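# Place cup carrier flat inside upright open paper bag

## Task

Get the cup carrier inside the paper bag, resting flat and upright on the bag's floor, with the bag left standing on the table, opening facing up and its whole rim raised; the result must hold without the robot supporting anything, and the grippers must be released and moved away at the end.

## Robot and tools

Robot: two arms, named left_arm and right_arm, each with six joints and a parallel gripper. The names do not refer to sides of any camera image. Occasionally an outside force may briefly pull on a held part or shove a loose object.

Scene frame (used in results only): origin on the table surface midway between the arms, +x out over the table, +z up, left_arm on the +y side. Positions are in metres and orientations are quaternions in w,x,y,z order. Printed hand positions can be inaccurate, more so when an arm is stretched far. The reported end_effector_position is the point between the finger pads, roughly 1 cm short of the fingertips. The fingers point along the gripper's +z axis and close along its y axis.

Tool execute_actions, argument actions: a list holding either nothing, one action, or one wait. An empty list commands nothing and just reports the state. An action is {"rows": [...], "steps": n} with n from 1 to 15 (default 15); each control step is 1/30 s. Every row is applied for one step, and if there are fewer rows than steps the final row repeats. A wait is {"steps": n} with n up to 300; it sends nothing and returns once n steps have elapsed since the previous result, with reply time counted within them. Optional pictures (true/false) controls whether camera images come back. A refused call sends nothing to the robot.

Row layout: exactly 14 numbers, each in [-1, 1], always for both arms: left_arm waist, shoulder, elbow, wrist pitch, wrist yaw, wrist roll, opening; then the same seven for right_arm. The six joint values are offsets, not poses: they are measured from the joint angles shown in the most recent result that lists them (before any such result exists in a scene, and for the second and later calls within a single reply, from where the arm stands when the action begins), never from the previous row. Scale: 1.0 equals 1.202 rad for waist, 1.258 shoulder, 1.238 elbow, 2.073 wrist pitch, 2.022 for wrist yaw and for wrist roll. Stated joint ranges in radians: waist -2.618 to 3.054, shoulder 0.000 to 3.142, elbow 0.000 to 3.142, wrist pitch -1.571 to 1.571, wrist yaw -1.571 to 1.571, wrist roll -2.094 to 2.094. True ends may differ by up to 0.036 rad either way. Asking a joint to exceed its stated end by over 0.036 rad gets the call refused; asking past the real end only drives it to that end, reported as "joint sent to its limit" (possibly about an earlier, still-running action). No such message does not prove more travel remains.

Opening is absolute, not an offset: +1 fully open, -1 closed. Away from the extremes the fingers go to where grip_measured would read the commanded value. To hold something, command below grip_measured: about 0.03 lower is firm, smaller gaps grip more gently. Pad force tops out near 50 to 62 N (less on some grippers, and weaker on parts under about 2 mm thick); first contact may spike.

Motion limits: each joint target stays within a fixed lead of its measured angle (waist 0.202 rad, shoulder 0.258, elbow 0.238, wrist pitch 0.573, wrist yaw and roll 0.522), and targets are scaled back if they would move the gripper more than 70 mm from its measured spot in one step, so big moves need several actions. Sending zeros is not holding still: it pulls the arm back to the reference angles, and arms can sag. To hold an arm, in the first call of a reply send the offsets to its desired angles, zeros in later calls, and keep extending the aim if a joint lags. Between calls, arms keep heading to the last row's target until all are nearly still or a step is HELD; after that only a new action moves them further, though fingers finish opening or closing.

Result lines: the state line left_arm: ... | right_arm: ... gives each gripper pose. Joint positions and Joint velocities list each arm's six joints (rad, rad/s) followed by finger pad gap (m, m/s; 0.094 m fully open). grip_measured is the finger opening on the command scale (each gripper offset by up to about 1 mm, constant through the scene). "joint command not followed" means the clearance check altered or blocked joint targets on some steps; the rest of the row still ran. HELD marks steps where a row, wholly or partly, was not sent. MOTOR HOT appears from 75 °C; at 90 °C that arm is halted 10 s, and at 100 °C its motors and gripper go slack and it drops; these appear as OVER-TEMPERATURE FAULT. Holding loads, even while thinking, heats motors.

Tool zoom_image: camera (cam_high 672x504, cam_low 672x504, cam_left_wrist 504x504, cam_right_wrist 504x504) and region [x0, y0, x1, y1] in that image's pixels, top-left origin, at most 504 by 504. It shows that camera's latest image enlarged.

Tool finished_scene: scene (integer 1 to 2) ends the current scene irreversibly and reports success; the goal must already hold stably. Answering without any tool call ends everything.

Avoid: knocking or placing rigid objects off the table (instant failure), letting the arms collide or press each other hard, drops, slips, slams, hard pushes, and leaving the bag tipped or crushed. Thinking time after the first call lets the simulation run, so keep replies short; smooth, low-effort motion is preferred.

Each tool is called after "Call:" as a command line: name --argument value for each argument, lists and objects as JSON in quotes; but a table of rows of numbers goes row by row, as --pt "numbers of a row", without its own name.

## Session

Call:
execute_actions --actions '[]'

Scene clock: 0.00 s of 5400.00 s.
left_arm: end_effector_position=(+0.3524, -0.1655, +0.2848) grip_measured=+1.000 end_effector_quat_wxyz=(+0.282, -0.345, +0.750, -0.489) | right_arm: end_effector_position=(+0.5531, -0.2521, +0.1150) grip_measured=+1.000 end_effector_quat_wxyz=(+0.526, -0.006, +0.782, +0.334)
Joint positions: left_arm=[-1.046  1.694  1.439 -0.141 -0.344 -1.619  0.094] | right_arm=[-0.398  2.058  1.05   0.692 -0.766  0.335  0.094]
Joint velocities: left_arm=[ 0.012 -0.002  0.002  0.066 -0.037  0.037  0.   ] | right_arm=[ 0.027  0.007  0.007 -0.066 -0.051 -0.007  0.   ]

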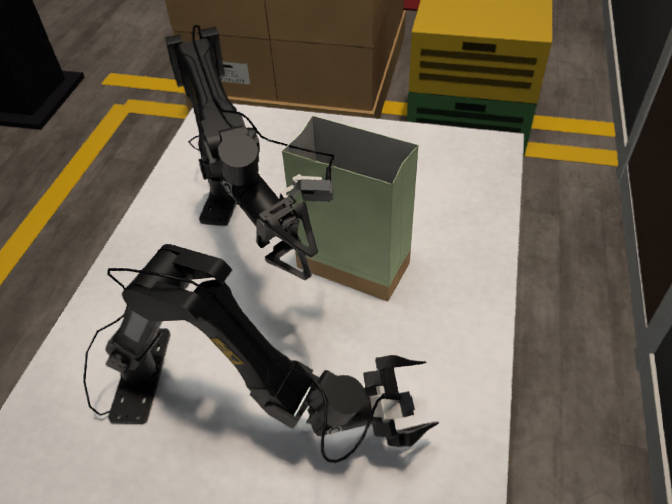

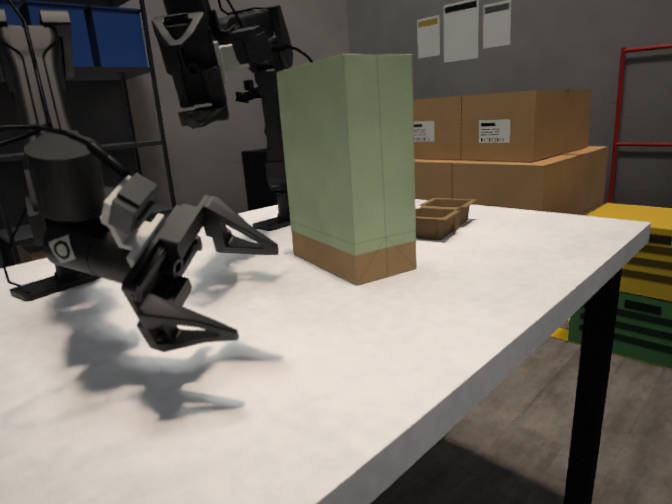

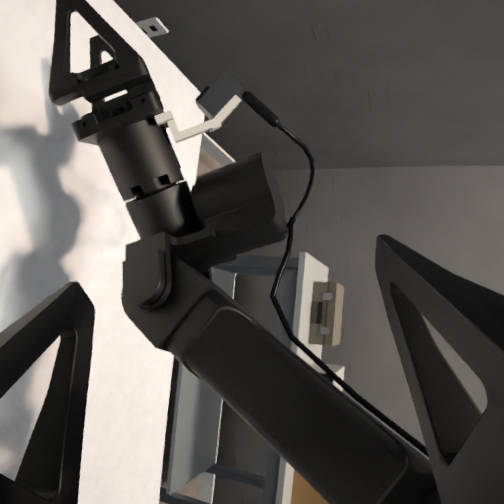

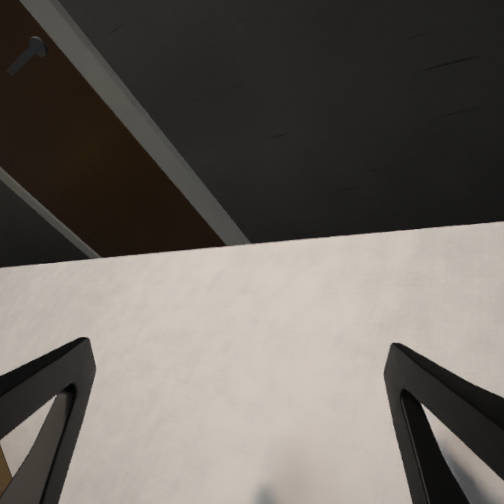

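Call:
execute_actions --actions '[{"rows":[[0,-0.63,0.13,0,0,0,1,-0.25,-0.2,0.2,0,0,0,1]],"steps":15}]' --pictures false

Call:
execute_actions --actions '[{"steps":20}]' --pictures false

Call:
execute_actions --actions '[{"rows":[[0,0,0,-0.65,0.17,0.8,1,0,0,0,0,0,0,1]],"steps":15}]' --pictures false

Call:
execute_actions --actions '[{"steps":15}]'

Scene clock: 20.47 s of 5400.00 s.
left_arm: end_effector_position=(+0.3014, -0.0896, +0.4719) grip_measured=+1.000 end_effector_quat_wxyz=(+0.300, -0.331, +0.626, -0.639) | right_arm: end_effector_position=(+0.5457, -0.4096, +0.2997) grip_measured=+1.000 end_effector_quat_wxyz=(+0.701, +0.007, +0.686, +0.194)
Joint positions: left_arm=[-1.046  1.348  1.501 -0.157 -0.341 -1.619  0.094] | right_arm=[-0.687  1.851  1.252  0.679 -0.766  0.335  0.094]
Joint velocities: left_arm=[-0.002 -0.901  0.1   -0.051  0.066  0.037  0.   ] | right_arm=[-0.437 -0.442  0.408  0.154  0.007 -0.051  0.   ]
Steps of this call (steps 1 to 90: nothing new was sent; then 16.97 s passed at rest; steps 91 to 105: all 15 steps of this action). Readings (joint positions):
91: left_arm=[-1.046 1.689 1.440 -0.144 -0.343 -1.619] | right_arm=[-0.403 2.053 1.054 0.687 -0.767 0.335]
92: left_arm=[-1.046 1.679 1.440 -0.151 -0.342 -1.619] | right_arm=[-0.412 2.047 1.060 0.679 -0.767 0.335]
94: left_arm=[-1.046 1.645 1.442 -0.157 -0.341 -1.619] | right_arm=[-0.444 2.023 1.082 0.675 -0.767 0.335]
98: left_arm=[-1.046 1.553 1.465 -0.158 -0.341 -1.619] | right_arm=[-0.532 1.962 1.142 0.675 -0.767 0.335]
105: the state above

Scene clock: 21.13 s of 5400.00 s.
left_arm: end_effector_position=(+0.1702, +0.1112, +0.6625) grip_measured=+1.000 end_effector_quat_wxyz=(-0.309, +0.289, -0.389, +0.818) | right_arm: end_effector_position=(+0.5368, -0.4157, +0.3387) grip_measured=+1.000 end_effector_quat_wxyz=(+0.730, -0.011, +0.661, +0.171)
Joint positions: left_arm=[-1.046  0.879  1.597 -0.119 -0.349 -1.619  0.094] | right_arm=[-0.705  1.809  1.283  0.701 -0.764  0.335  0.094]
Joint velocities: left_arm=[-0.012  0.115  0.007 -0.081  0.066  0.051  0.   ] | right_arm=[-0.007  0.007 -0.007  0.037  0.007 -0.095  0.   ]
Steps of this call (steps 1 to 20: the robot went on to your last target). Readings (joint positions):
1: left_arm=[-1.046 1.316 1.504 -0.157 -0.341 -1.619] | right_arm=[-0.699 1.836 1.264 0.684 -0.764 0.335]
2: left_arm=[-1.046 1.283 1.507 -0.156 -0.341 -1.619] | right_arm=[-0.705 1.825 1.274 0.691 -0.764 0.335]
4: left_arm=[-1.046 1.216 1.513 -0.155 -0.341 -1.619] | right_arm=[-0.706 1.811 1.283 0.702 -0.764 0.335]
8: left_arm=[-1.046 1.080 1.522 -0.155 -0.341 -1.619] | right_arm=[-0.705 1.809 1.283 0.701 -0.764 0.335]
20: the state above

Scene clock: 21.63 s of 5400.00 s.
left_arm: end_effector_position=(+0.1366, +0.0654, +0.4075) grip_measured=+1.000 end_effector_quat_wxyz=(+0.382, +0.189, +0.841, -0.333) | right_arm: end_effector_position=(+0.5368, -0.4157, +0.3387) grip_measured=+1.000 end_effector_quat_wxyz=(+0.730, -0.011, +0.661, +0.171)
Joint positions: left_arm=[-1.045  0.878  1.598 -1.229 -0.042 -0.519  0.094] | right_arm=[-0.705  1.809  1.283  0.701 -0.764  0.335  0.094]
Joint velocities: left_arm=[-0.022  0.017  0.027 -1.81   0.154  2.791  0.   ] | right_arm=[ 0.007 -0.012 -0.022 -0.007  0.007 -0.037  0.   ]
Steps of this call (steps 1 to 15: all 15 steps of this action). Readings (joint positions):
1: left_arm=[-1.045 0.880 1.598 -0.162 -0.320 -1.566] | right_arm=[-0.705 1.809 1.283 0.701 -0.764 0.335]
2: left_arm=[-1.045 0.877 1.598 -0.232 -0.277 -1.497] | right_arm=[-0.705 1.809 1.283 0.701 -0.764 0.335]
4: left_arm=[-1.045 0.877 1.598 -0.381 -0.210 -1.361] | right_arm=[-0.705 1.809 1.283 0.701 -0.764 0.335]
8: left_arm=[-1.045 0.878 1.598 -0.693 -0.120 -1.084] | right_arm=[-0.705 1.809 1.283 0.701 -0.764 0.335]
15: the state above

Scene clock: 22.13 s of 5400.00 s.
left_arm: end_effector_position=(+0.1144, +0.0898, +0.3618) grip_measured=+1.000 end_effector_quat_wxyz=(+0.358, +0.418, +0.812, -0.191) | right_arm: end_effector_position=(+0.5368, -0.4157, +0.3387) grip_measured=+1.000 end_effector_quat_wxyz=(+0.730, -0.011, +0.661, +0.171)
Joint positions: left_arm=[-1.045  0.878  1.598 -1.455 -0.014 -0.028  0.094] | right_arm=[-0.705  1.809  1.283  0.701 -0.764  0.335  0.094]
Joint velocities: left_arm=[ 0.022  0.002 -0.007 -0.066 -0.066  0.154  0.   ] | right_arm=[-0.017 -0.002 -0.012  0.081 -0.022 -0.037  0.   ]
Steps of this call (steps 1 to 15: the robot went on to your last target). Readings (joint positions):
1: left_arm=[-1.045 0.878 1.598 -1.282 -0.036 -0.422] | right_arm=[-0.705 1.809 1.283 0.701 -0.764 0.335]
2: left_arm=[-1.045 0.878 1.598 -1.323 -0.030 -0.339] | right_arm=[-0.705 1.809 1.283 0.701 -0.764 0.335]
4: left_arm=[-1.045 0.878 1.598 -1.379 -0.024 -0.220] | right_arm=[-0.705 1.809 1.283 0.701 -0.764 0.335]
8: left_arm=[-1.045 0.878 1.598 -1.432 -0.017 -0.096] | right_arm=[-0.705 1.809 1.283 0.701 -0.764 0.335]
15: the state above

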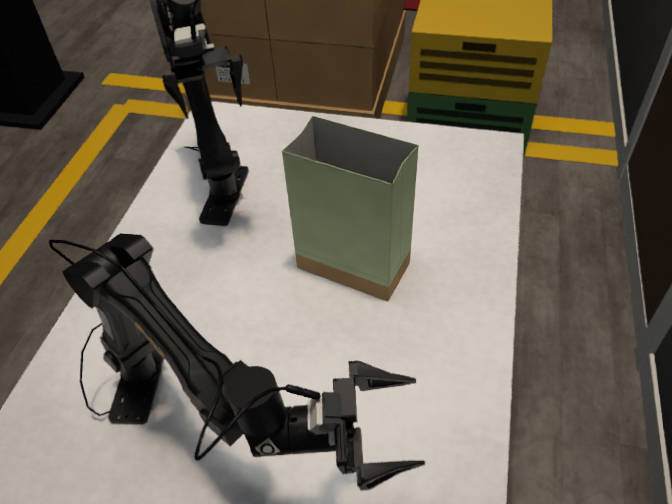

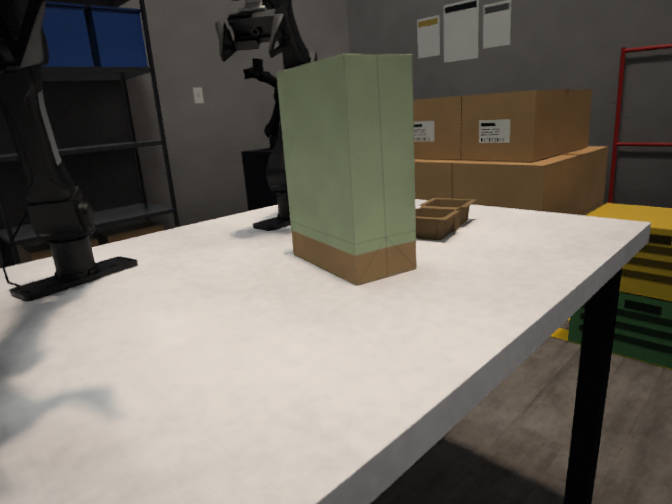

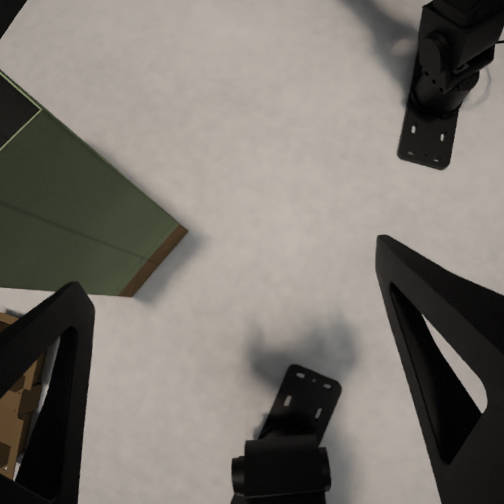

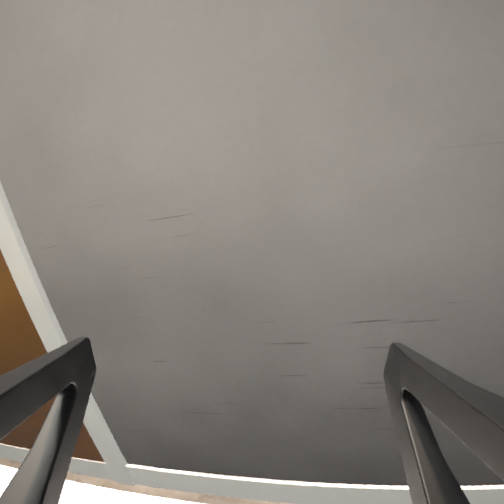

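Call:
execute_actions --actions '[{"rows":[[0.9,0,0,0,0,0,1,0,0,0,0,0,0,1]],"steps":15}]' --pictures false

Call:
execute_actions --actions '[{"steps":15}]'

Scene clock: 36.93 s of 5400.00 s.
left_arm: end_effector_position=(+0.1907, +0.2531, +0.3610) grip_measured=+1.000 end_effector_quat_wxyz=(+0.404, -0.040, +0.914, +0.017) | right_arm: end_effector_position=(+0.5368, -0.4157, +0.3387) grip_measured=+1.000 end_effector_quat_wxyz=(+0.730, -0.011, +0.661, +0.171)
Joint positions: left_arm=[-0.001  0.878  1.598 -1.46  -0.02  -0.019  0.094] | right_arm=[-0.705  1.809  1.283  0.701 -0.764  0.335  0.094]
Joint velocities: left_arm=[ 0.745 -0.007 -0.002 -0.081 -0.051 -0.007  0.   ] | right_arm=[-0.002  0.002 -0.002  0.007  0.051 -0.007  0.   ]
Steps of this call (steps 1 to 30: the robot went on to your last target; steps 31 to 90: nothing new was sent; then 11.30 s passed at rest; steps 91 to 105: all 15 steps of this action). Readings (joint positions):
91: left_arm=[-1.006 0.878 1.598 -1.460 -0.001 -0.010] | right_arm=[-0.705 1.809 1.283 0.701 -0.764 0.335]
92: left_arm=[-0.928 0.878 1.598 -1.460 -0.002 -0.011] | right_arm=[-0.705 1.809 1.283 0.701 -0.764 0.335]
94: left_arm=[-0.777 0.878 1.598 -1.460 -0.006 -0.013] | right_arm=[-0.705 1.809 1.283 0.701 -0.764 0.335]
98: left_arm=[-0.475 0.878 1.598 -1.460 -0.011 -0.016] | right_arm=[-0.705 1.809 1.283 0.701 -0.764 0.335]
105: the state above

Scene clock: 37.43 s of 5400.00 s.
left_arm: end_effector_position=(+0.1902, +0.2585, +0.3610) grip_measured=+1.000 end_effector_quat_wxyz=(+0.403, -0.053, +0.913, +0.024) | right_arm: end_effector_position=(+0.5368, -0.4157, +0.3387) grip_measured=+1.000 end_effector_quat_wxyz=(+0.730, -0.011, +0.661, +0.171)
Joint positions: left_arm=[ 0.029  0.878  1.598 -1.46  -0.021 -0.019  0.094] | right_arm=[-0.705  1.809  1.283  0.701 -0.764  0.335  0.094]
Joint velocities: left_arm=[-0.012  0.002  0.002 -0.022 -0.007 -0.007  0.   ] | right_arm=[-0.022 -0.017 -0.002 -0.037 -0.007 -0.022  0.   ]
Steps of this call (steps 1 to 15: the robot went on to your last target). Readings (joint positions):
1: left_arm=[0.016 0.878 1.598 -1.460 -0.021 -0.019] | right_arm=[-0.705 1.809 1.283 0.701 -0.764 0.335]
2: left_arm=[0.024 0.878 1.598 -1.460 -0.021 -0.019] | right_arm=[-0.705 1.809 1.283 0.701 -0.764 0.335]
4: left_arm=[0.028 0.878 1.598 -1.460 -0.021 -0.019] | right_arm=[-0.705 1.809 1.283 0.701 -0.764 0.335]
8: left_arm=[0.029 0.878 1.598 -1.460 -0.021 -0.019] | right_arm=[-0.705 1.809 1.283 0.701 -0.764 0.335]
15: the state above

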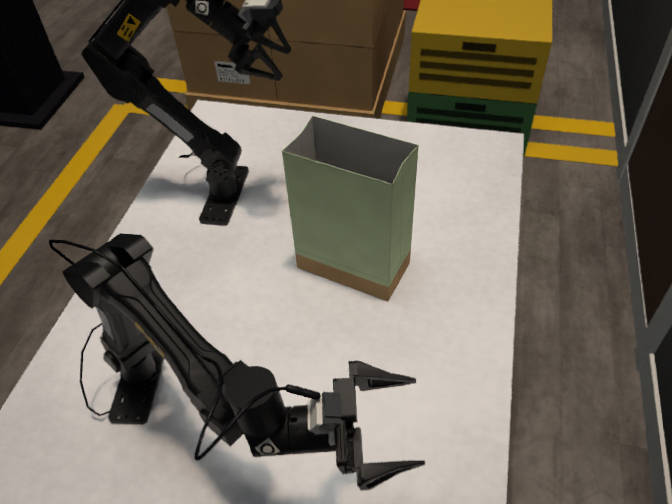

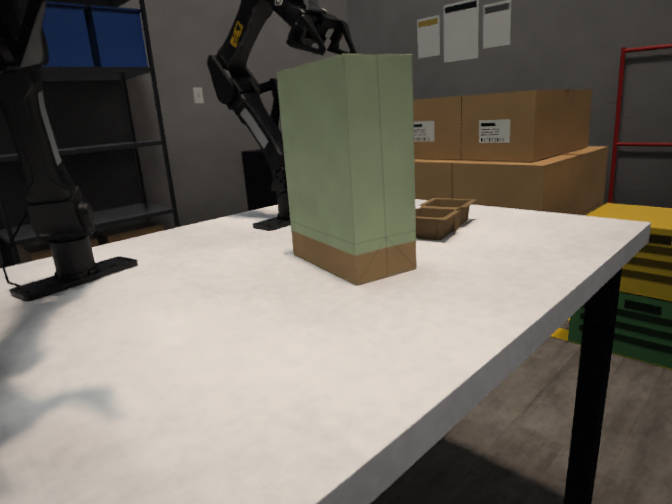

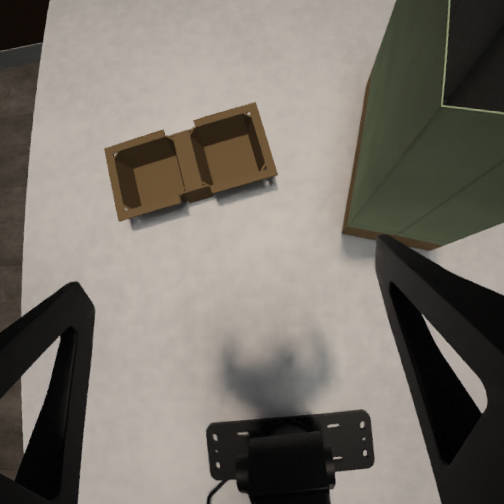

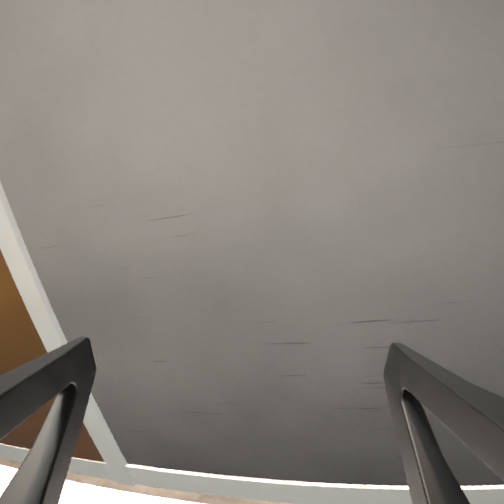

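Call:
execute_actions --actions '[{"rows":[[0.16,0.5,0.2,0,0,-0.82,1,0,0,0,0,0,0,1]],"steps":15}]' --pictures false

Call:
execute_actions --actions '[{"steps":20}]' --pictures false

Call:
execute_actions --actions '[{"rows":[[0,0.1,0.04,-0.02,0,0,1,0,0,0,0,0,0,1],[0,0.2,0.08,-0.02,0,0,1,0,0,0,0,0,0,1],[0,0.3,0.11,-0.02,0,0,1,0,0,0,0,0,0,1],[0,0.4,0.14,-0.02,0,0,1,0,0,0,0,0,0,1]],"steps":15}]' --pictures false

Call:
execute_actions --actions '[{"steps":20}]'

Scene clock: 100.07 s of 5400.00 s.
left_arm: end_effector_position=(+0.3346, +0.3326, +0.2672) grip_measured=+1.000 end_effector_quat_wxyz=(-0.162, +0.708, -0.682, +0.086) | right_arm: end_effector_position=(+0.5368, -0.4157, +0.3387) grip_measured=+1.000 end_effector_quat_wxyz=(+0.730, -0.011, +0.661, +0.171)
Joint positions: left_arm=[ 0.214  1.582  1.822 -1.441 -0.017 -1.333  0.094] | right_arm=[-0.705  1.809  1.283  0.701 -0.764  0.335  0.094]
Joint velocities: left_arm=[-0.007 -0.085  0.012 -0.139 -0.095 -2.308  0.   ] | right_arm=[ 0.007  0.002  0.002  0.066  0.007 -0.051  0.   ]
Steps of this call (steps 1 to 15: the robot went on to your last target; steps 16 to 90: nothing new was sent; then 59.13 s passed at rest; steps 91 to 105: all 15 steps of this action). Readings (joint positions):
91: left_arm=[0.064 0.909 1.638 -1.492 -0.007 -0.090] | right_arm=[-0.705 1.809 1.283 0.701 -0.764 0.335]
92: left_arm=[0.128 0.966 1.714 -1.516 -0.010 -0.184] | right_arm=[-0.705 1.809 1.283 0.701 -0.764 0.335]
94: left_arm=[0.187 1.089 1.815 -1.481 -0.016 -0.356] | right_arm=[-0.705 1.809 1.283 0.701 -0.764 0.335]
98: left_arm=[0.207 1.332 1.841 -1.448 -0.017 -0.660] | right_arm=[-0.705 1.809 1.283 0.701 -0.764 0.335]
105: the state above

Scene clock: 100.73 s of 5400.00 s.
left_arm: end_effector_position=(+0.3221, +0.3292, +0.2884) grip_measured=+1.000 end_effector_quat_wxyz=(-0.170, +0.807, -0.550, +0.131) | right_arm: end_effector_position=(+0.5368, -0.4157, +0.3387) grip_measured=+1.000 end_effector_quat_wxyz=(+0.730, -0.011, +0.661, +0.171)
Joint positions: left_arm=[ 0.214  1.511  1.822 -1.449 -0.017 -1.667  0.094] | right_arm=[-0.705  1.809  1.283  0.701 -0.764  0.335  0.094]
Joint velocities: left_arm=[ 0.022  0.002 -0.002  0.007 -0.007 -0.037  0.   ] | right_arm=[ 0.007  0.007  0.002 -0.007 -0.022 -0.066  0.   ]
Steps of this call (steps 1 to 20: the robot went on to your last target). Readings (joint positions):
1: left_arm=[0.214 1.574 1.822 -1.442 -0.017 -1.401] | right_arm=[-0.705 1.809 1.283 0.701 -0.764 0.335]
2: left_arm=[0.214 1.562 1.822 -1.443 -0.017 -1.455] | right_arm=[-0.705 1.809 1.283 0.701 -0.764 0.335]
4: left_arm=[0.214 1.536 1.822 -1.444 -0.017 -1.534] | right_arm=[-0.705 1.809 1.283 0.701 -0.764 0.335]
8: left_arm=[0.214 1.511 1.822 -1.449 -0.017 -1.615] | right_arm=[-0.705 1.809 1.283 0.701 -0.764 0.335]
20: the state above

Scene clock: 101.23 s of 5400.00 s.
left_arm: end_effector_position=(+0.3937, +0.3484, +0.1316) grip_measured=+1.000 end_effector_quat_wxyz=(+0.000, +0.825, -0.565, -0.008) | right_arm: end_effector_position=(+0.5368, -0.4157, +0.3387) grip_measured=+1.000 end_effector_quat_wxyz=(+0.730, -0.011, +0.661, +0.171)
Joint positions: left_arm=[ 0.214  2.085  1.971 -1.467 -0.012 -1.667  0.094] | right_arm=[-0.705  1.809  1.283  0.701 -0.764  0.335  0.094]
Joint velocities: left_arm=[ 0.007 -0.315 -0.017 -0.022  0.022  0.007  0.   ] | right_arm=[ 0.022 -0.022  0.002 -0.051 -0.007 -0.051  0.   ]
Steps of this call (steps 1 to 15: all 15 steps of this action). Readings (joint positions):
1: left_arm=[0.214 1.523 1.830 -1.459 -0.017 -1.667] | right_arm=[-0.705 1.809 1.283 0.701 -0.764 0.335]
2: left_arm=[0.214 1.557 1.859 -1.481 -0.017 -1.667] | right_arm=[-0.705 1.809 1.283 0.701 -0.764 0.335]
4: left_arm=[0.214 1.667 1.932 -1.490 -0.017 -1.667] | right_arm=[-0.705 1.809 1.283 0.701 -0.764 0.335]
8: left_arm=[0.214 1.917 1.976 -1.466 -0.016 -1.667] | right_arm=[-0.705 1.809 1.283 0.701 -0.764 0.335]
15: the state above

Scene clock: 101.90 s of 5400.00 s.
left_arm: end_effector_position=(+0.3899, +0.3473, +0.1562) grip_measured=+1.000 end_effector_quat_wxyz=(-0.021, +0.825, -0.565, +0.010) | right_arm: end_effector_position=(+0.5368, -0.4157, +0.3387) grip_measured=+1.000 end_effector_quat_wxyz=(+0.730, -0.011, +0.661, +0.171)
Joint positions: left_arm=[ 0.214  2.02   1.971 -1.476 -0.012 -1.667  0.094] | right_arm=[-0.705  1.809  1.283  0.701 -0.764  0.335  0.094]
Joint velocities: left_arm=[-0.007  0.002 -0.002  0.022  0.022  0.007  0.   ] | right_arm=[ 0.012  0.012  0.027  0.037 -0.066 -0.007  0.   ]
Steps of this call (steps 1 to 20: the robot went on to your last target). Readings (joint positions):
1: left_arm=[0.214 2.073 1.971 -1.467 -0.012 -1.667] | right_arm=[-0.705 1.809 1.283 0.701 -0.764 0.335]
2: left_arm=[0.214 2.060 1.971 -1.468 -0.012 -1.667] | right_arm=[-0.705 1.809 1.283 0.701 -0.764 0.335]
4: left_arm=[0.214 2.035 1.971 -1.471 -0.012 -1.667] | right_arm=[-0.705 1.809 1.283 0.701 -0.764 0.335]
8: left_arm=[0.214 2.020 1.971 -1.476 -0.012 -1.667] | right_arm=[-0.705 1.809 1.283 0.701 -0.764 0.335]
20: the state above

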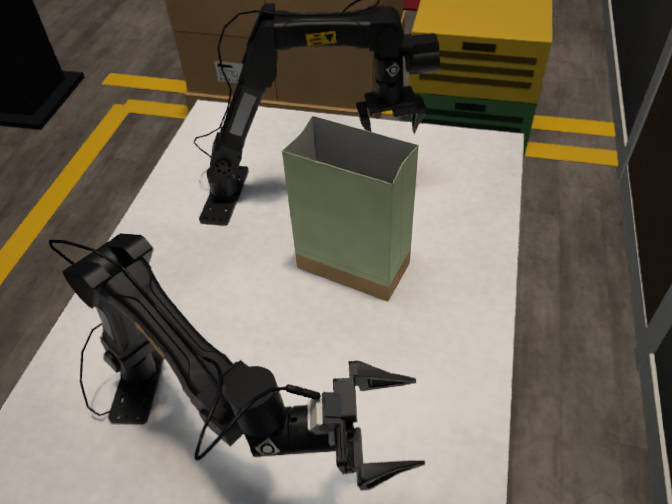

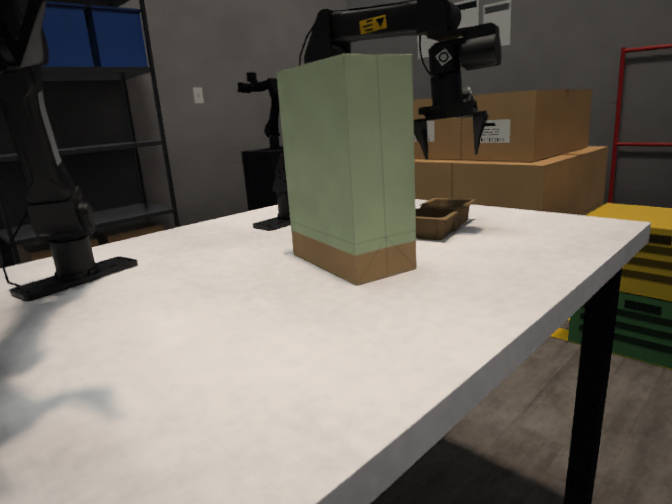

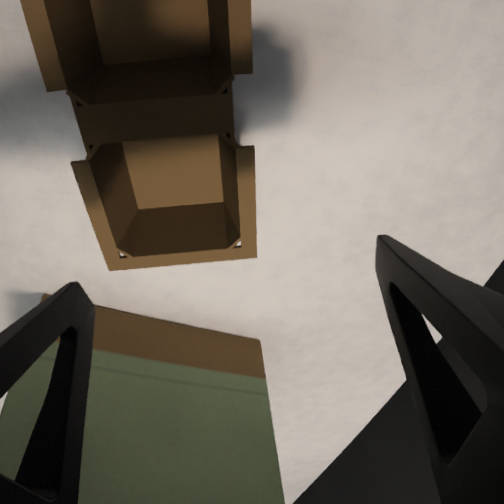

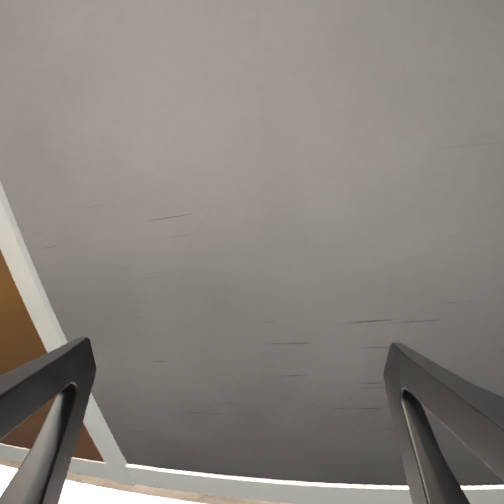

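Call:
execute_actions --actions '[{"rows":[[0.03,0.01,-0.01,0.02,0,0,1,0,0,0,0,0,0,1],[0.06,0.02,-0.02,0.04,0,0,1,0,0,0,0,0,0,1],[0.09,0.03,-0.03,0.06,0,0,1,0,0,0,0,0,0,1],[0.095,0.04,-0.045,0.09,0,0,1,0,0,0,0,0,0,1]],"steps":15}]'

Scene clock: 114.97 s of 5400.00 s.
left_arm: end_effector_position=(+0.4053, +0.4038, +0.1213) grip_measured=+1.000 end_effector_quat_wxyz=(-0.044, +0.856, -0.514, +0.028) | right_arm: end_effector_position=(+0.5368, -0.4157, +0.3387) grip_measured=+1.000 end_effector_quat_wxyz=(+0.730, -0.011, +0.661, +0.171)
Joint positions: left_arm=[ 0.334  2.084  1.922 -1.304 -0.007 -1.667  0.094] | right_arm=[-0.705  1.809  1.283  0.701 -0.764  0.335  0.094]
Joint velocities: left_arm=[ 0.002  0.007  0.002  0.154  0.007 -0.007  0.   ] | right_arm=[ 0.002 -0.017 -0.017  0.007 -0.022 -0.022  0.   ]
Steps of this call (steps 1 to 15: the robot went on to your last target; steps 16 to 90: nothing new was sent; then 9.57 s passed at rest; steps 91 to 105: all 15 steps of this action). Readings (joint positions):
91: left_arm=[0.216 2.020 1.971 -1.473 -0.010 -1.667] | right_arm=[-0.705 1.809 1.283 0.701 -0.764 0.335]
92: left_arm=[0.224 2.022 1.971 -1.465 -0.005 -1.667] | right_arm=[-0.705 1.809 1.283 0.701 -0.764 0.335]
94: left_arm=[0.261 2.029 1.962 -1.421 0.002 -1.667] | right_arm=[-0.705 1.809 1.283 0.701 -0.764 0.335]
98: left_arm=[0.337 2.065 1.935 -1.340 -0.004 -1.667] | right_arm=[-0.705 1.809 1.283 0.701 -0.764 0.335]
105: the state above

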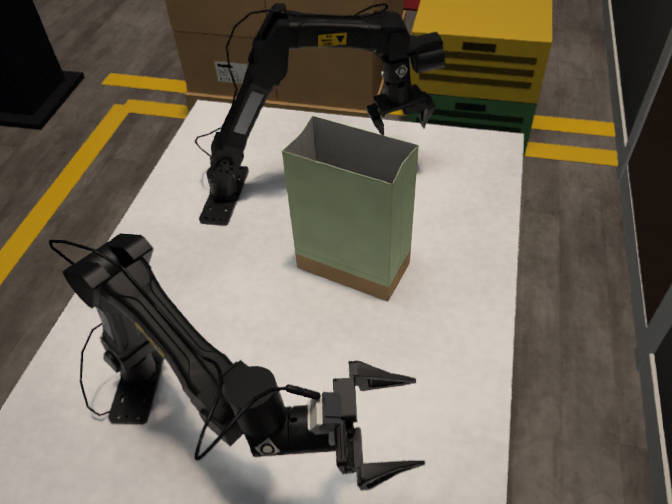

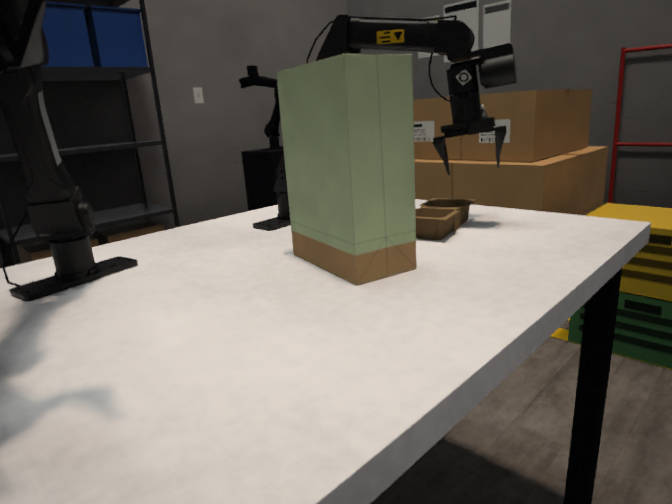

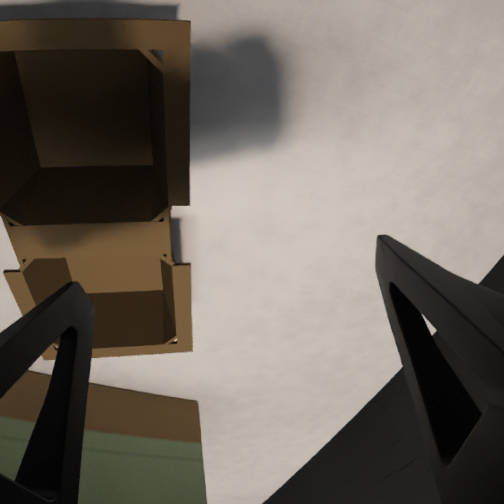

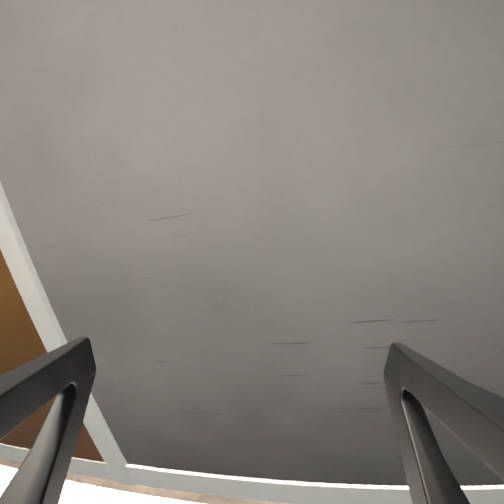

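Call:
execute_actions --actions '[{"rows":[[0,0.03,0.06,-0.01,0,0,1,0,0,0,0,0,0,1],[0,0.06,0.12,-0.02,0,0,1,0,0,0,0,0,0,1],[0,0.09,0.18,-0.03,0,0,1,0,0,0,0,0,0,1],[0,0.12,0.24,-0.04,0,0,1,0,0,0,0,0,0,1],[0,0.15,0.3,-0.05,0,0,1,0,0,0,0,0,0,1],[0,0.18,0.36,-0.06,0,0,1,0,0,0,0,0,0,1],[0,0.21,0.39,-0.06,0,0,1,0,0,0,0,0,0,1],[0,0.24,0.39,-0.06,0,0,1,0,0,0,0,0,0,1],[0,0.26,0.39,-0.06,0,0,1,0,0,0,0,0,0,1]],"steps":15}]' --pictures false

Call:
execute_actions --actions '[{"steps":15}]'

Scene clock: 134.30 s of 5400.00 s.
left_arm: end_effector_position=(+0.4715, +0.4302, +0.0941) grip_measured=+1.000 end_effector_quat_wxyz=(-0.052, +0.856, -0.514, +0.036) | right_arm: end_effector_position=(+0.5368, -0.4157, +0.3387) grip_measured=+1.000 end_effector_quat_wxyz=(+0.730, -0.011, +0.661, +0.171)
Joint positions: left_arm=[ 0.333  2.427  2.382 -1.399 -0.004 -1.667  0.094] | right_arm=[-0.705  1.809  1.283  0.701 -0.764  0.335  0.094]
Joint velocities: left_arm=[-0.007  0.222  0.007 -0.125 -0.022 -0.037  0.   ] | right_arm=[-0.007 -0.002  0.002  0.022  0.007  0.007  0.   ]
Steps of this call (steps 1 to 15: the robot went on to your last target; steps 16 to 90: nothing new was sent; then 15.83 s passed at rest; steps 91 to 105: all 15 steps of this action). Readings (joint positions):
91: left_arm=[0.333 2.089 1.930 -1.303 -0.006 -1.667] | right_arm=[-0.705 1.809 1.283 0.701 -0.764 0.335]
92: left_arm=[0.333 2.105 1.960 -1.320 -0.006 -1.667] | right_arm=[-0.705 1.809 1.283 0.701 -0.764 0.335]
94: left_arm=[0.333 2.167 2.073 -1.352 -0.005 -1.667] | right_arm=[-0.705 1.809 1.283 0.701 -0.764 0.335]
98: left_arm=[0.333 2.315 2.336 -1.373 -0.005 -1.667] | right_arm=[-0.705 1.809 1.283 0.701 -0.764 0.335]
105: the state above

Scene clock: 134.80 s of 5400.00 s.
left_arm: end_effector_position=(+0.4680, +0.4287, +0.0910) grip_measured=+1.000 end_effector_quat_wxyz=(-0.044, +0.856, -0.514, +0.030) | right_arm: end_effector_position=(+0.5368, -0.4157, +0.3387) grip_measured=+1.000 end_effector_quat_wxyz=(+0.730, -0.011, +0.661, +0.171)
Joint positions: left_arm=[ 0.333  2.433  2.382 -1.414 -0.004 -1.667  0.094] | right_arm=[-0.705  1.809  1.283  0.701 -0.764  0.335  0.094]
Joint velocities: left_arm=[-0.027  0.002  0.012  0.007 -0.037 -0.022  0.   ] | right_arm=[ 0.002  0.002  0.002  0.007  0.007 -0.066  0.   ]
Steps of this call (steps 1 to 15: the robot went on to your last target). Readings (joint positions):
1: left_arm=[0.333 2.433 2.382 -1.403 -0.004 -1.667] | right_arm=[-0.705 1.809 1.283 0.701 -0.764 0.335]
2: left_arm=[0.333 2.435 2.382 -1.406 -0.004 -1.667] | right_arm=[-0.705 1.809 1.283 0.701 -0.764 0.335]
4: left_arm=[0.333 2.434 2.382 -1.410 -0.004 -1.667] | right_arm=[-0.705 1.809 1.283 0.701 -0.764 0.335]
8: left_arm=[0.333 2.433 2.382 -1.412 -0.004 -1.667] | right_arm=[-0.705 1.809 1.283 0.701 -0.764 0.335]
15: the state above

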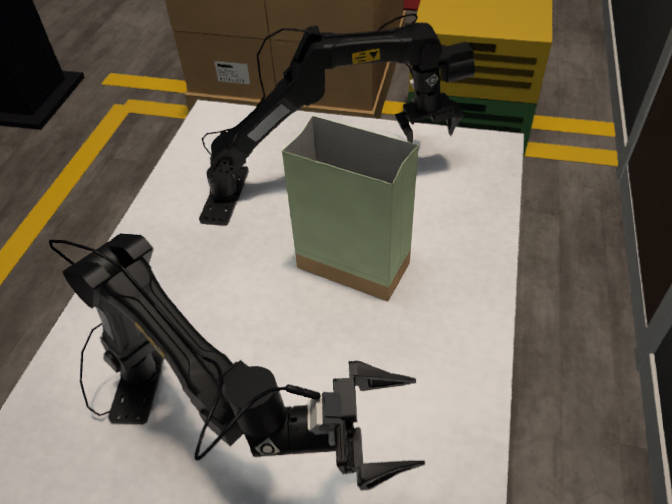

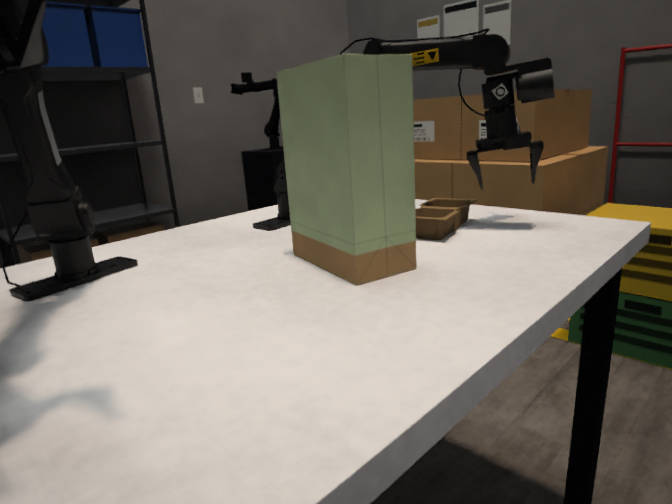

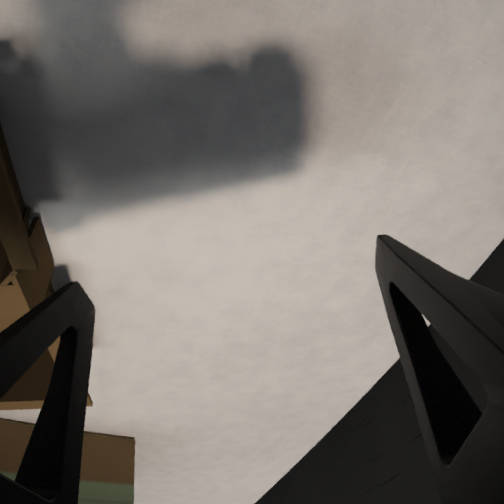

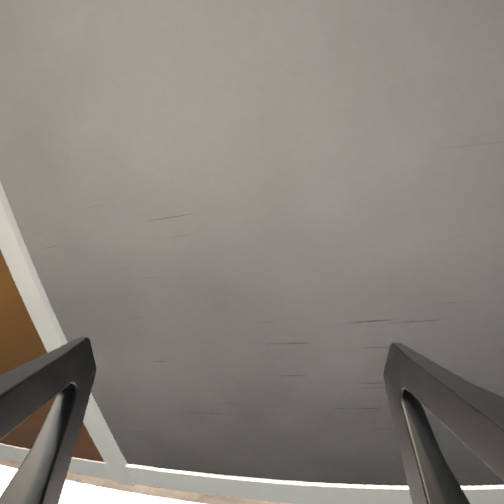

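Call:
execute_actions --actions '[{"rows":[[0,-0.06,-0.02,0,0,0,1,0,0,0,0,0,0,1],[0,-0.11,-0.05,0,0,0,1,0,0,0,0,0,0,1],[0,-0.16,-0.1,0,0,0,1,0,0,0,0,0,0,1],[0,-0.21,-0.15,0,0,0,1,0,0,0,0,0,0,1],[0,-0.26,-0.2,0,0,0,1,0,0,0,0,0,0,1],[0,-0.3,-0.25,0.01,0,0,1,0,0,0,0,0,0,1],[0,-0.34,-0.3,0.02,0,0,1,0,0,0,0,0,0,1],[0,-0.38,-0.35,0.03,0,0,1,0,0,0,0,0,0,1],[0,-0.41,-0.4,0.04,0,0,1,0,0,0,0,0,0,1],[0,-0.42,-0.45,0.05,0,0,1,0,0,0,0,0,0,1],[0,-0.42,-0.5,0.055,0,0,1,0,0,0,0,0,0,1],[0,-0.42,-0.55,0.055,0,0,1,0,0,0,0,0,0,1],[0,-0.42,-0.6,0.055,0,0,1,0,0,0,0,0,0,1]],"steps":15}]' --pictures false

Call:
execute_actions --actions '[{"steps":20}]'

Scene clock: 150.57 s of 5400.00 s.
left_arm: end_effector_position=(+0.3535, +0.3806, +0.1547) grip_measured=+1.000 end_effector_quat_wxyz=(-0.046, +0.856, -0.514, +0.034) | right_arm: end_effector_position=(+0.5368, -0.4157, +0.3387) grip_measured=+1.000 end_effector_quat_wxyz=(+0.730, -0.011, +0.661, +0.171)
Joint positions: left_arm=[ 0.333  1.844  1.718 -1.33  -0.    -1.667  0.094] | right_arm=[-0.705  1.809  1.283  0.701 -0.764  0.335  0.094]
Joint velocities: left_arm=[-0.007  0.398 -1.038 -0.081 -0.007 -0.051  0.   ] | right_arm=[ 0.012 -0.002  0.012 -0.007 -0.022 -0.037  0.   ]
Steps of this call (steps 1 to 15: the robot went on to your last target; steps 16 to 90: nothing new was sent; then 12.27 s passed at rest; steps 91 to 105: all 15 steps of this action). Readings (joint positions):
91: left_arm=[0.333 2.428 2.378 -1.412 -0.003 -1.667] | right_arm=[-0.705 1.809 1.283 0.701 -0.764 0.335]
92: left_arm=[0.333 2.412 2.359 -1.407 -0.003 -1.667] | right_arm=[-0.705 1.809 1.283 0.701 -0.764 0.335]
94: left_arm=[0.333 2.338 2.274 -1.397 -0.001 -1.667] | right_arm=[-0.705 1.809 1.283 0.701 -0.764 0.335]
98: left_arm=[0.333 2.088 2.053 -1.383 -0.000 -1.667] | right_arm=[-0.705 1.809 1.283 0.701 -0.764 0.335]
105: the state above

Scene clock: 151.23 s of 5400.00 s.
left_arm: end_effector_position=(+0.3411, +0.3753, +0.1054) grip_measured=+1.000 end_effector_quat_wxyz=(+0.010, +0.857, -0.515, -0.007) | right_arm: end_effector_position=(+0.5368, -0.4157, +0.3387) grip_measured=+1.000 end_effector_quat_wxyz=(+0.730, -0.011, +0.661, +0.171)
Joint positions: left_arm=[ 0.333  1.924  1.634 -1.306  0.001 -1.667  0.094] | right_arm=[-0.705  1.809  1.283  0.701 -0.764  0.335  0.094]
Joint velocities: left_arm=[ 0.007 -0.017 -0.002  0.051  0.037 -0.022  0.   ] | right_arm=[-0.012 -0.017 -0.017 -0.007  0.007 -0.037  0.   ]
Steps of this call (steps 1 to 20: the robot went on to your last target). Readings (joint positions):
1: left_arm=[0.333 1.861 1.688 -1.330 -0.000 -1.667] | right_arm=[-0.705 1.809 1.283 0.701 -0.764 0.335]
2: left_arm=[0.333 1.883 1.667 -1.329 -0.000 -1.667] | right_arm=[-0.705 1.809 1.283 0.701 -0.764 0.335]
4: left_arm=[0.333 1.921 1.643 -1.323 0.000 -1.667] | right_arm=[-0.705 1.809 1.283 0.701 -0.764 0.335]
8: left_arm=[0.333 1.935 1.634 -1.314 0.001 -1.667] | right_arm=[-0.705 1.809 1.283 0.701 -0.764 0.335]
20: the state above

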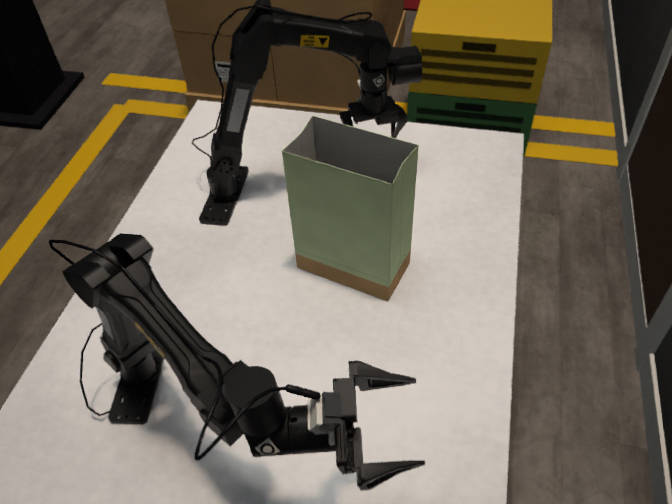

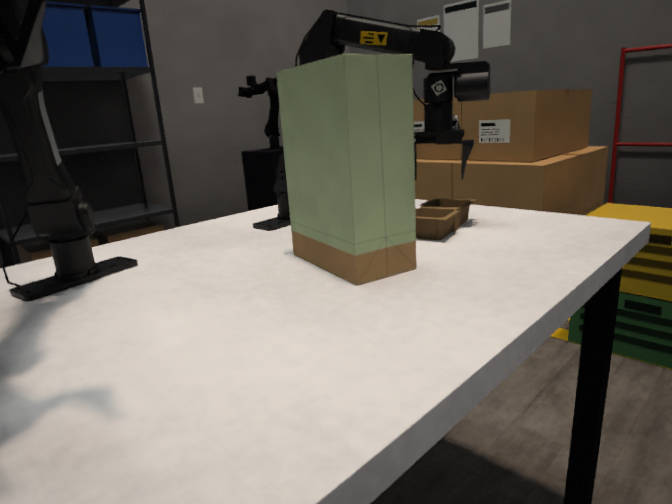

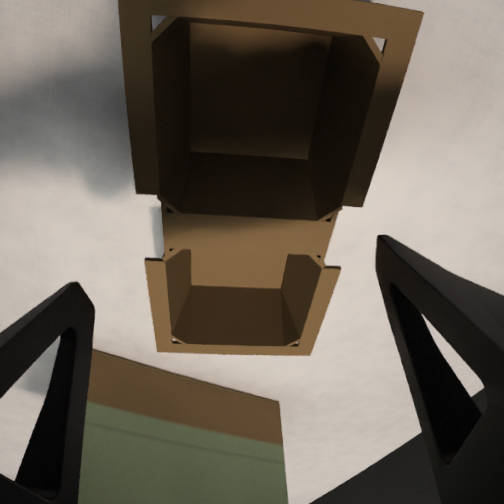

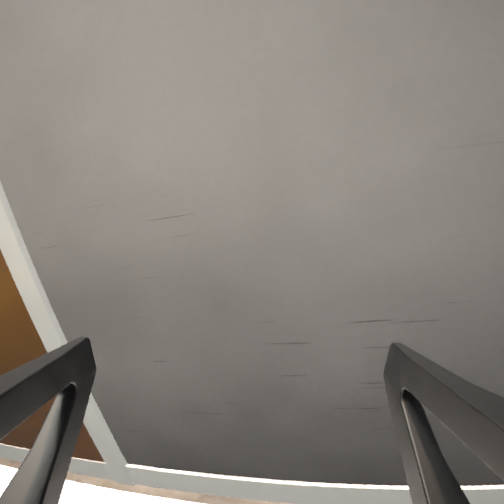

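Call:
execute_actions --actions '[{"rows":[[0,0.01,-0.01,0.01,0,0.03,1,0,0,0,0,0,0,1],[0,0.02,-0.015,0.02,0,0.06,1,0,0,0,0,0,0,1],[0,0.03,-0.02,0.03,0,0.09,1,0,0,0,0,0,0,1],[0,0.04,-0.02,0.04,0,0.1,1,0,0,0,0,0,0,1]],"steps":15}]'

Scene clock: 159.80 s of 5400.00 s.
left_arm: end_effector_position=(+0.3531, +0.3799, +0.0824) grip_measured=+1.000 end_effector_quat_wxyz=(+0.011, +0.807, -0.591, -0.005) | right_arm: end_effector_position=(+0.5368, -0.4157, +0.3387) grip_measured=+1.000 end_effector_quat_wxyz=(+0.730, -0.011, +0.661, +0.171)
Joint positions: left_arm=[ 0.333  1.98   1.621 -1.235  0.003 -1.485  0.094] | right_arm=[-0.705  1.809  1.283  0.701 -0.764  0.335  0.094]
Joint velocities: left_arm=[ 0.007 -0.002  0.012 -0.022 -0.007  0.066  0.   ] | right_arm=[0.012 0.002 0.012 0.037 0.022 0.022 0.   ]
Steps of this call (steps 1 to 15: the robot went on to your last target; steps 16 to 90: nothing new was sent; then 5.07 s passed at rest; steps 91 to 105: all 15 steps of this action). Readings (joint positions):
91: left_arm=[0.333 1.925 1.634 -1.305 0.001 -1.660] | right_arm=[-0.705 1.809 1.283 0.701 -0.764 0.335]
92: left_arm=[0.333 1.927 1.634 -1.302 0.001 -1.642] | right_arm=[-0.705 1.809 1.283 0.701 -0.764 0.335]
94: left_arm=[0.333 1.938 1.634 -1.285 0.001 -1.589] | right_arm=[-0.705 1.809 1.283 0.701 -0.764 0.335]
98: left_arm=[0.333 1.973 1.630 -1.248 0.002 -1.521] | right_arm=[-0.705 1.809 1.283 0.701 -0.764 0.335]
105: the state above

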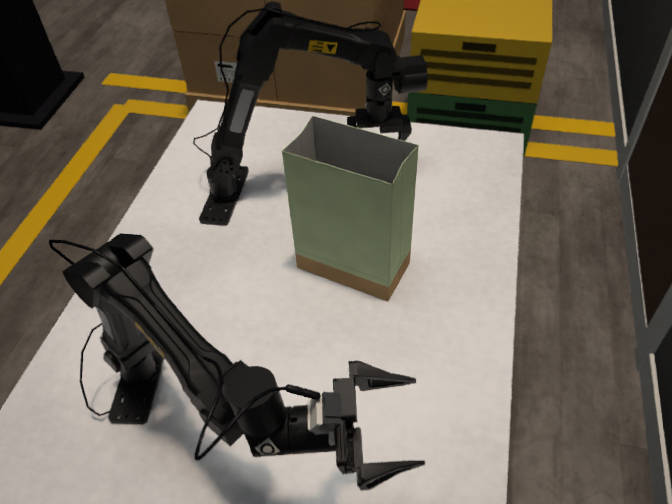

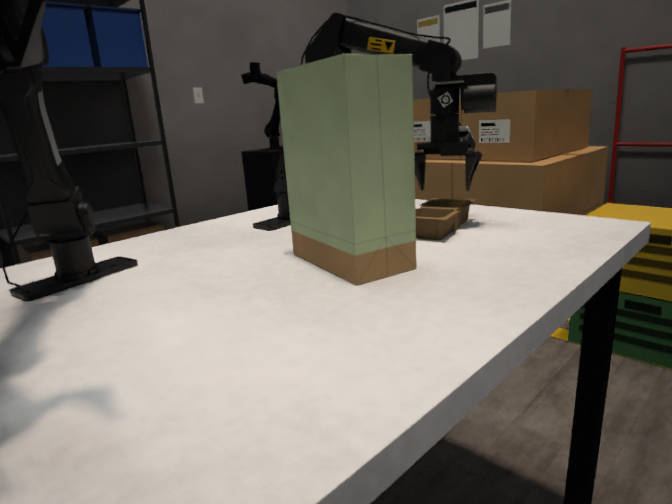

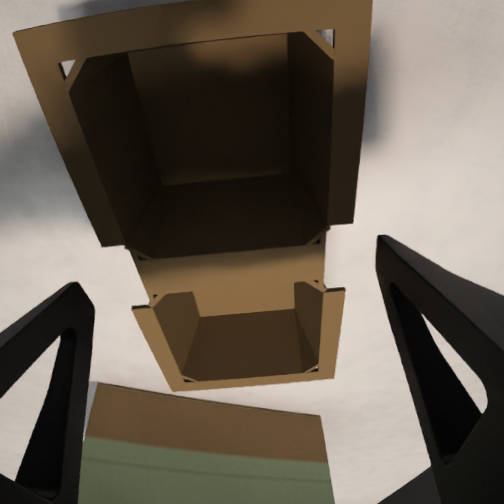

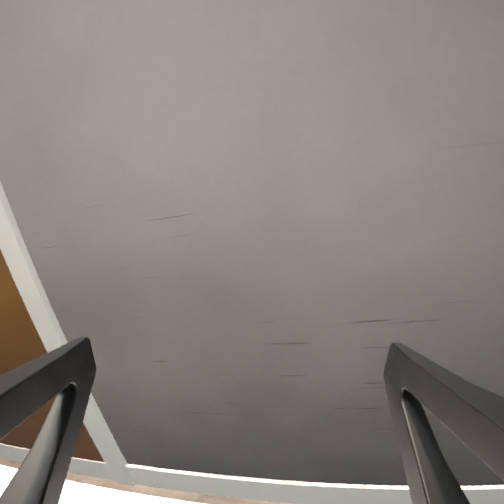

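Call:
execute_actions --actions '[{"rows":[[-0.015,0,0,0,0,0,1,0,0,0,0,0,0,1],[-0.028,0,0,0,0,0,1,0,0,0,0,0,0,1],[-0.028,0,0,0,0,0,1,0,0,0,0,0,0,1],[-0.028,0.005,-0.01,0.007,0,0,1,0,0,0,0,0,0,1],[-0.028,0.01,-0.02,0.014,0,0,1,0,0,0,0,0,0,1],[-0.028,0.015,-0.03,0.021,0,0,1,0,0,0,0,0,0,1],[-0.028,0.02,-0.035,0.028,0,0,1,0,0,0,0,0,0,1]],"steps":15}]'

Scene clock: 168.43 s of 5400.00 s.
left_arm: end_effector_position=(+0.3583, +0.3687, +0.0645) grip_measured=+1.000 end_effector_quat_wxyz=(+0.018, +0.794, -0.607, -0.008) | right_arm: end_effector_position=(+0.5368, -0.4157, +0.3387) grip_measured=+1.000 end_effector_quat_wxyz=(+0.730, -0.011, +0.661, +0.171)
Joint positions: left_arm=[ 0.302  2.009  1.589 -1.191  0.007 -1.475  0.094] | right_arm=[-0.705  1.809  1.283  0.701 -0.764  0.335  0.094]
Joint velocities: left_arm=[ 0.022 -0.012  0.007  0.022 -0.022 -0.022  0.   ] | right_arm=[-0.012  0.007 -0.007  0.022 -0.022 -0.037  0.   ]
Steps of this call (steps 1 to 15: the robot went on to your last target; steps 16 to 90: nothing new was sent; then 5.13 s passed at rest; steps 91 to 105: all 15 steps of this action). Readings (joint positions):
91: left_arm=[0.332 1.980 1.621 -1.232 0.003 -1.475] | right_arm=[-0.705 1.809 1.283 0.701 -0.764 0.335]
92: left_arm=[0.329 1.980 1.621 -1.232 0.003 -1.475] | right_arm=[-0.705 1.809 1.283 0.701 -0.764 0.335]
94: left_arm=[0.318 1.980 1.621 -1.232 0.003 -1.475] | right_arm=[-0.705 1.809 1.283 0.701 -0.764 0.335]
98: left_arm=[0.302 1.986 1.607 -1.208 0.006 -1.475] | right_arm=[-0.705 1.809 1.283 0.701 -0.764 0.335]
105: the state above

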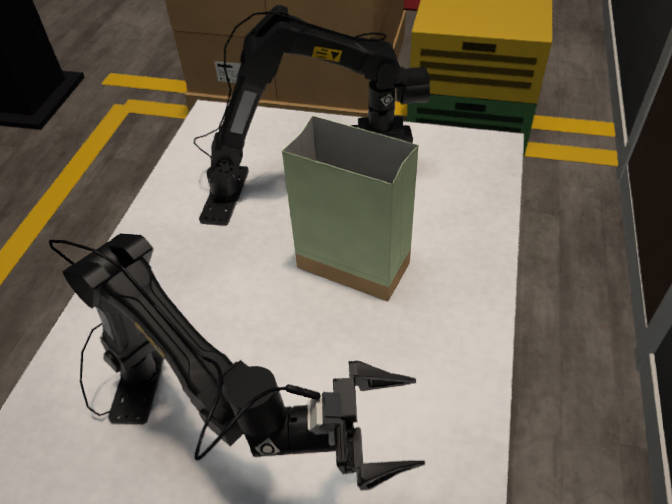

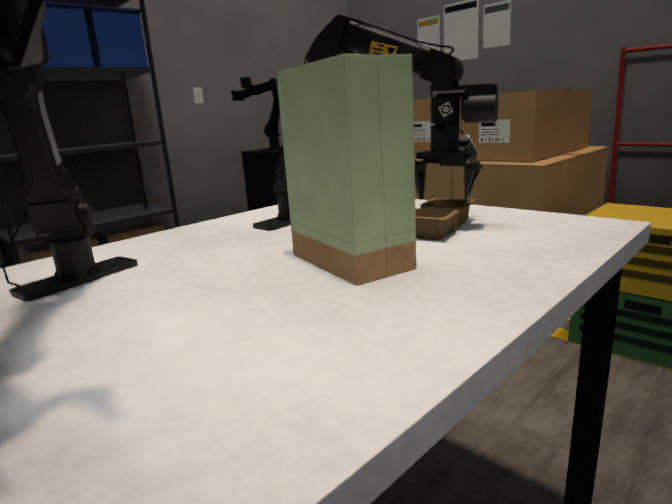

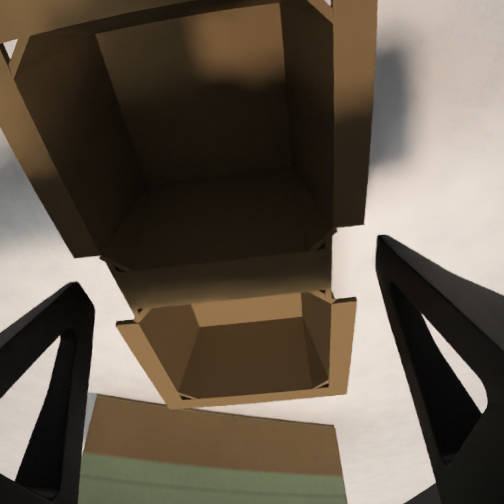

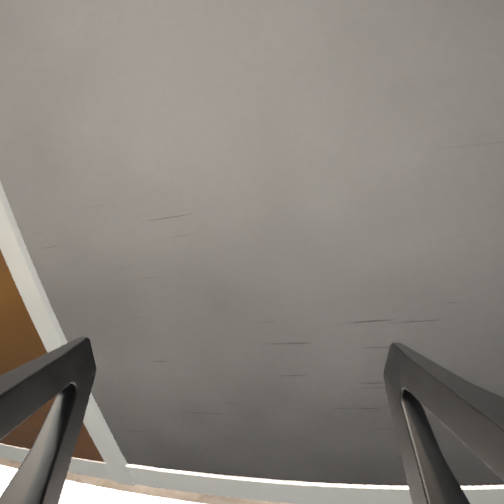

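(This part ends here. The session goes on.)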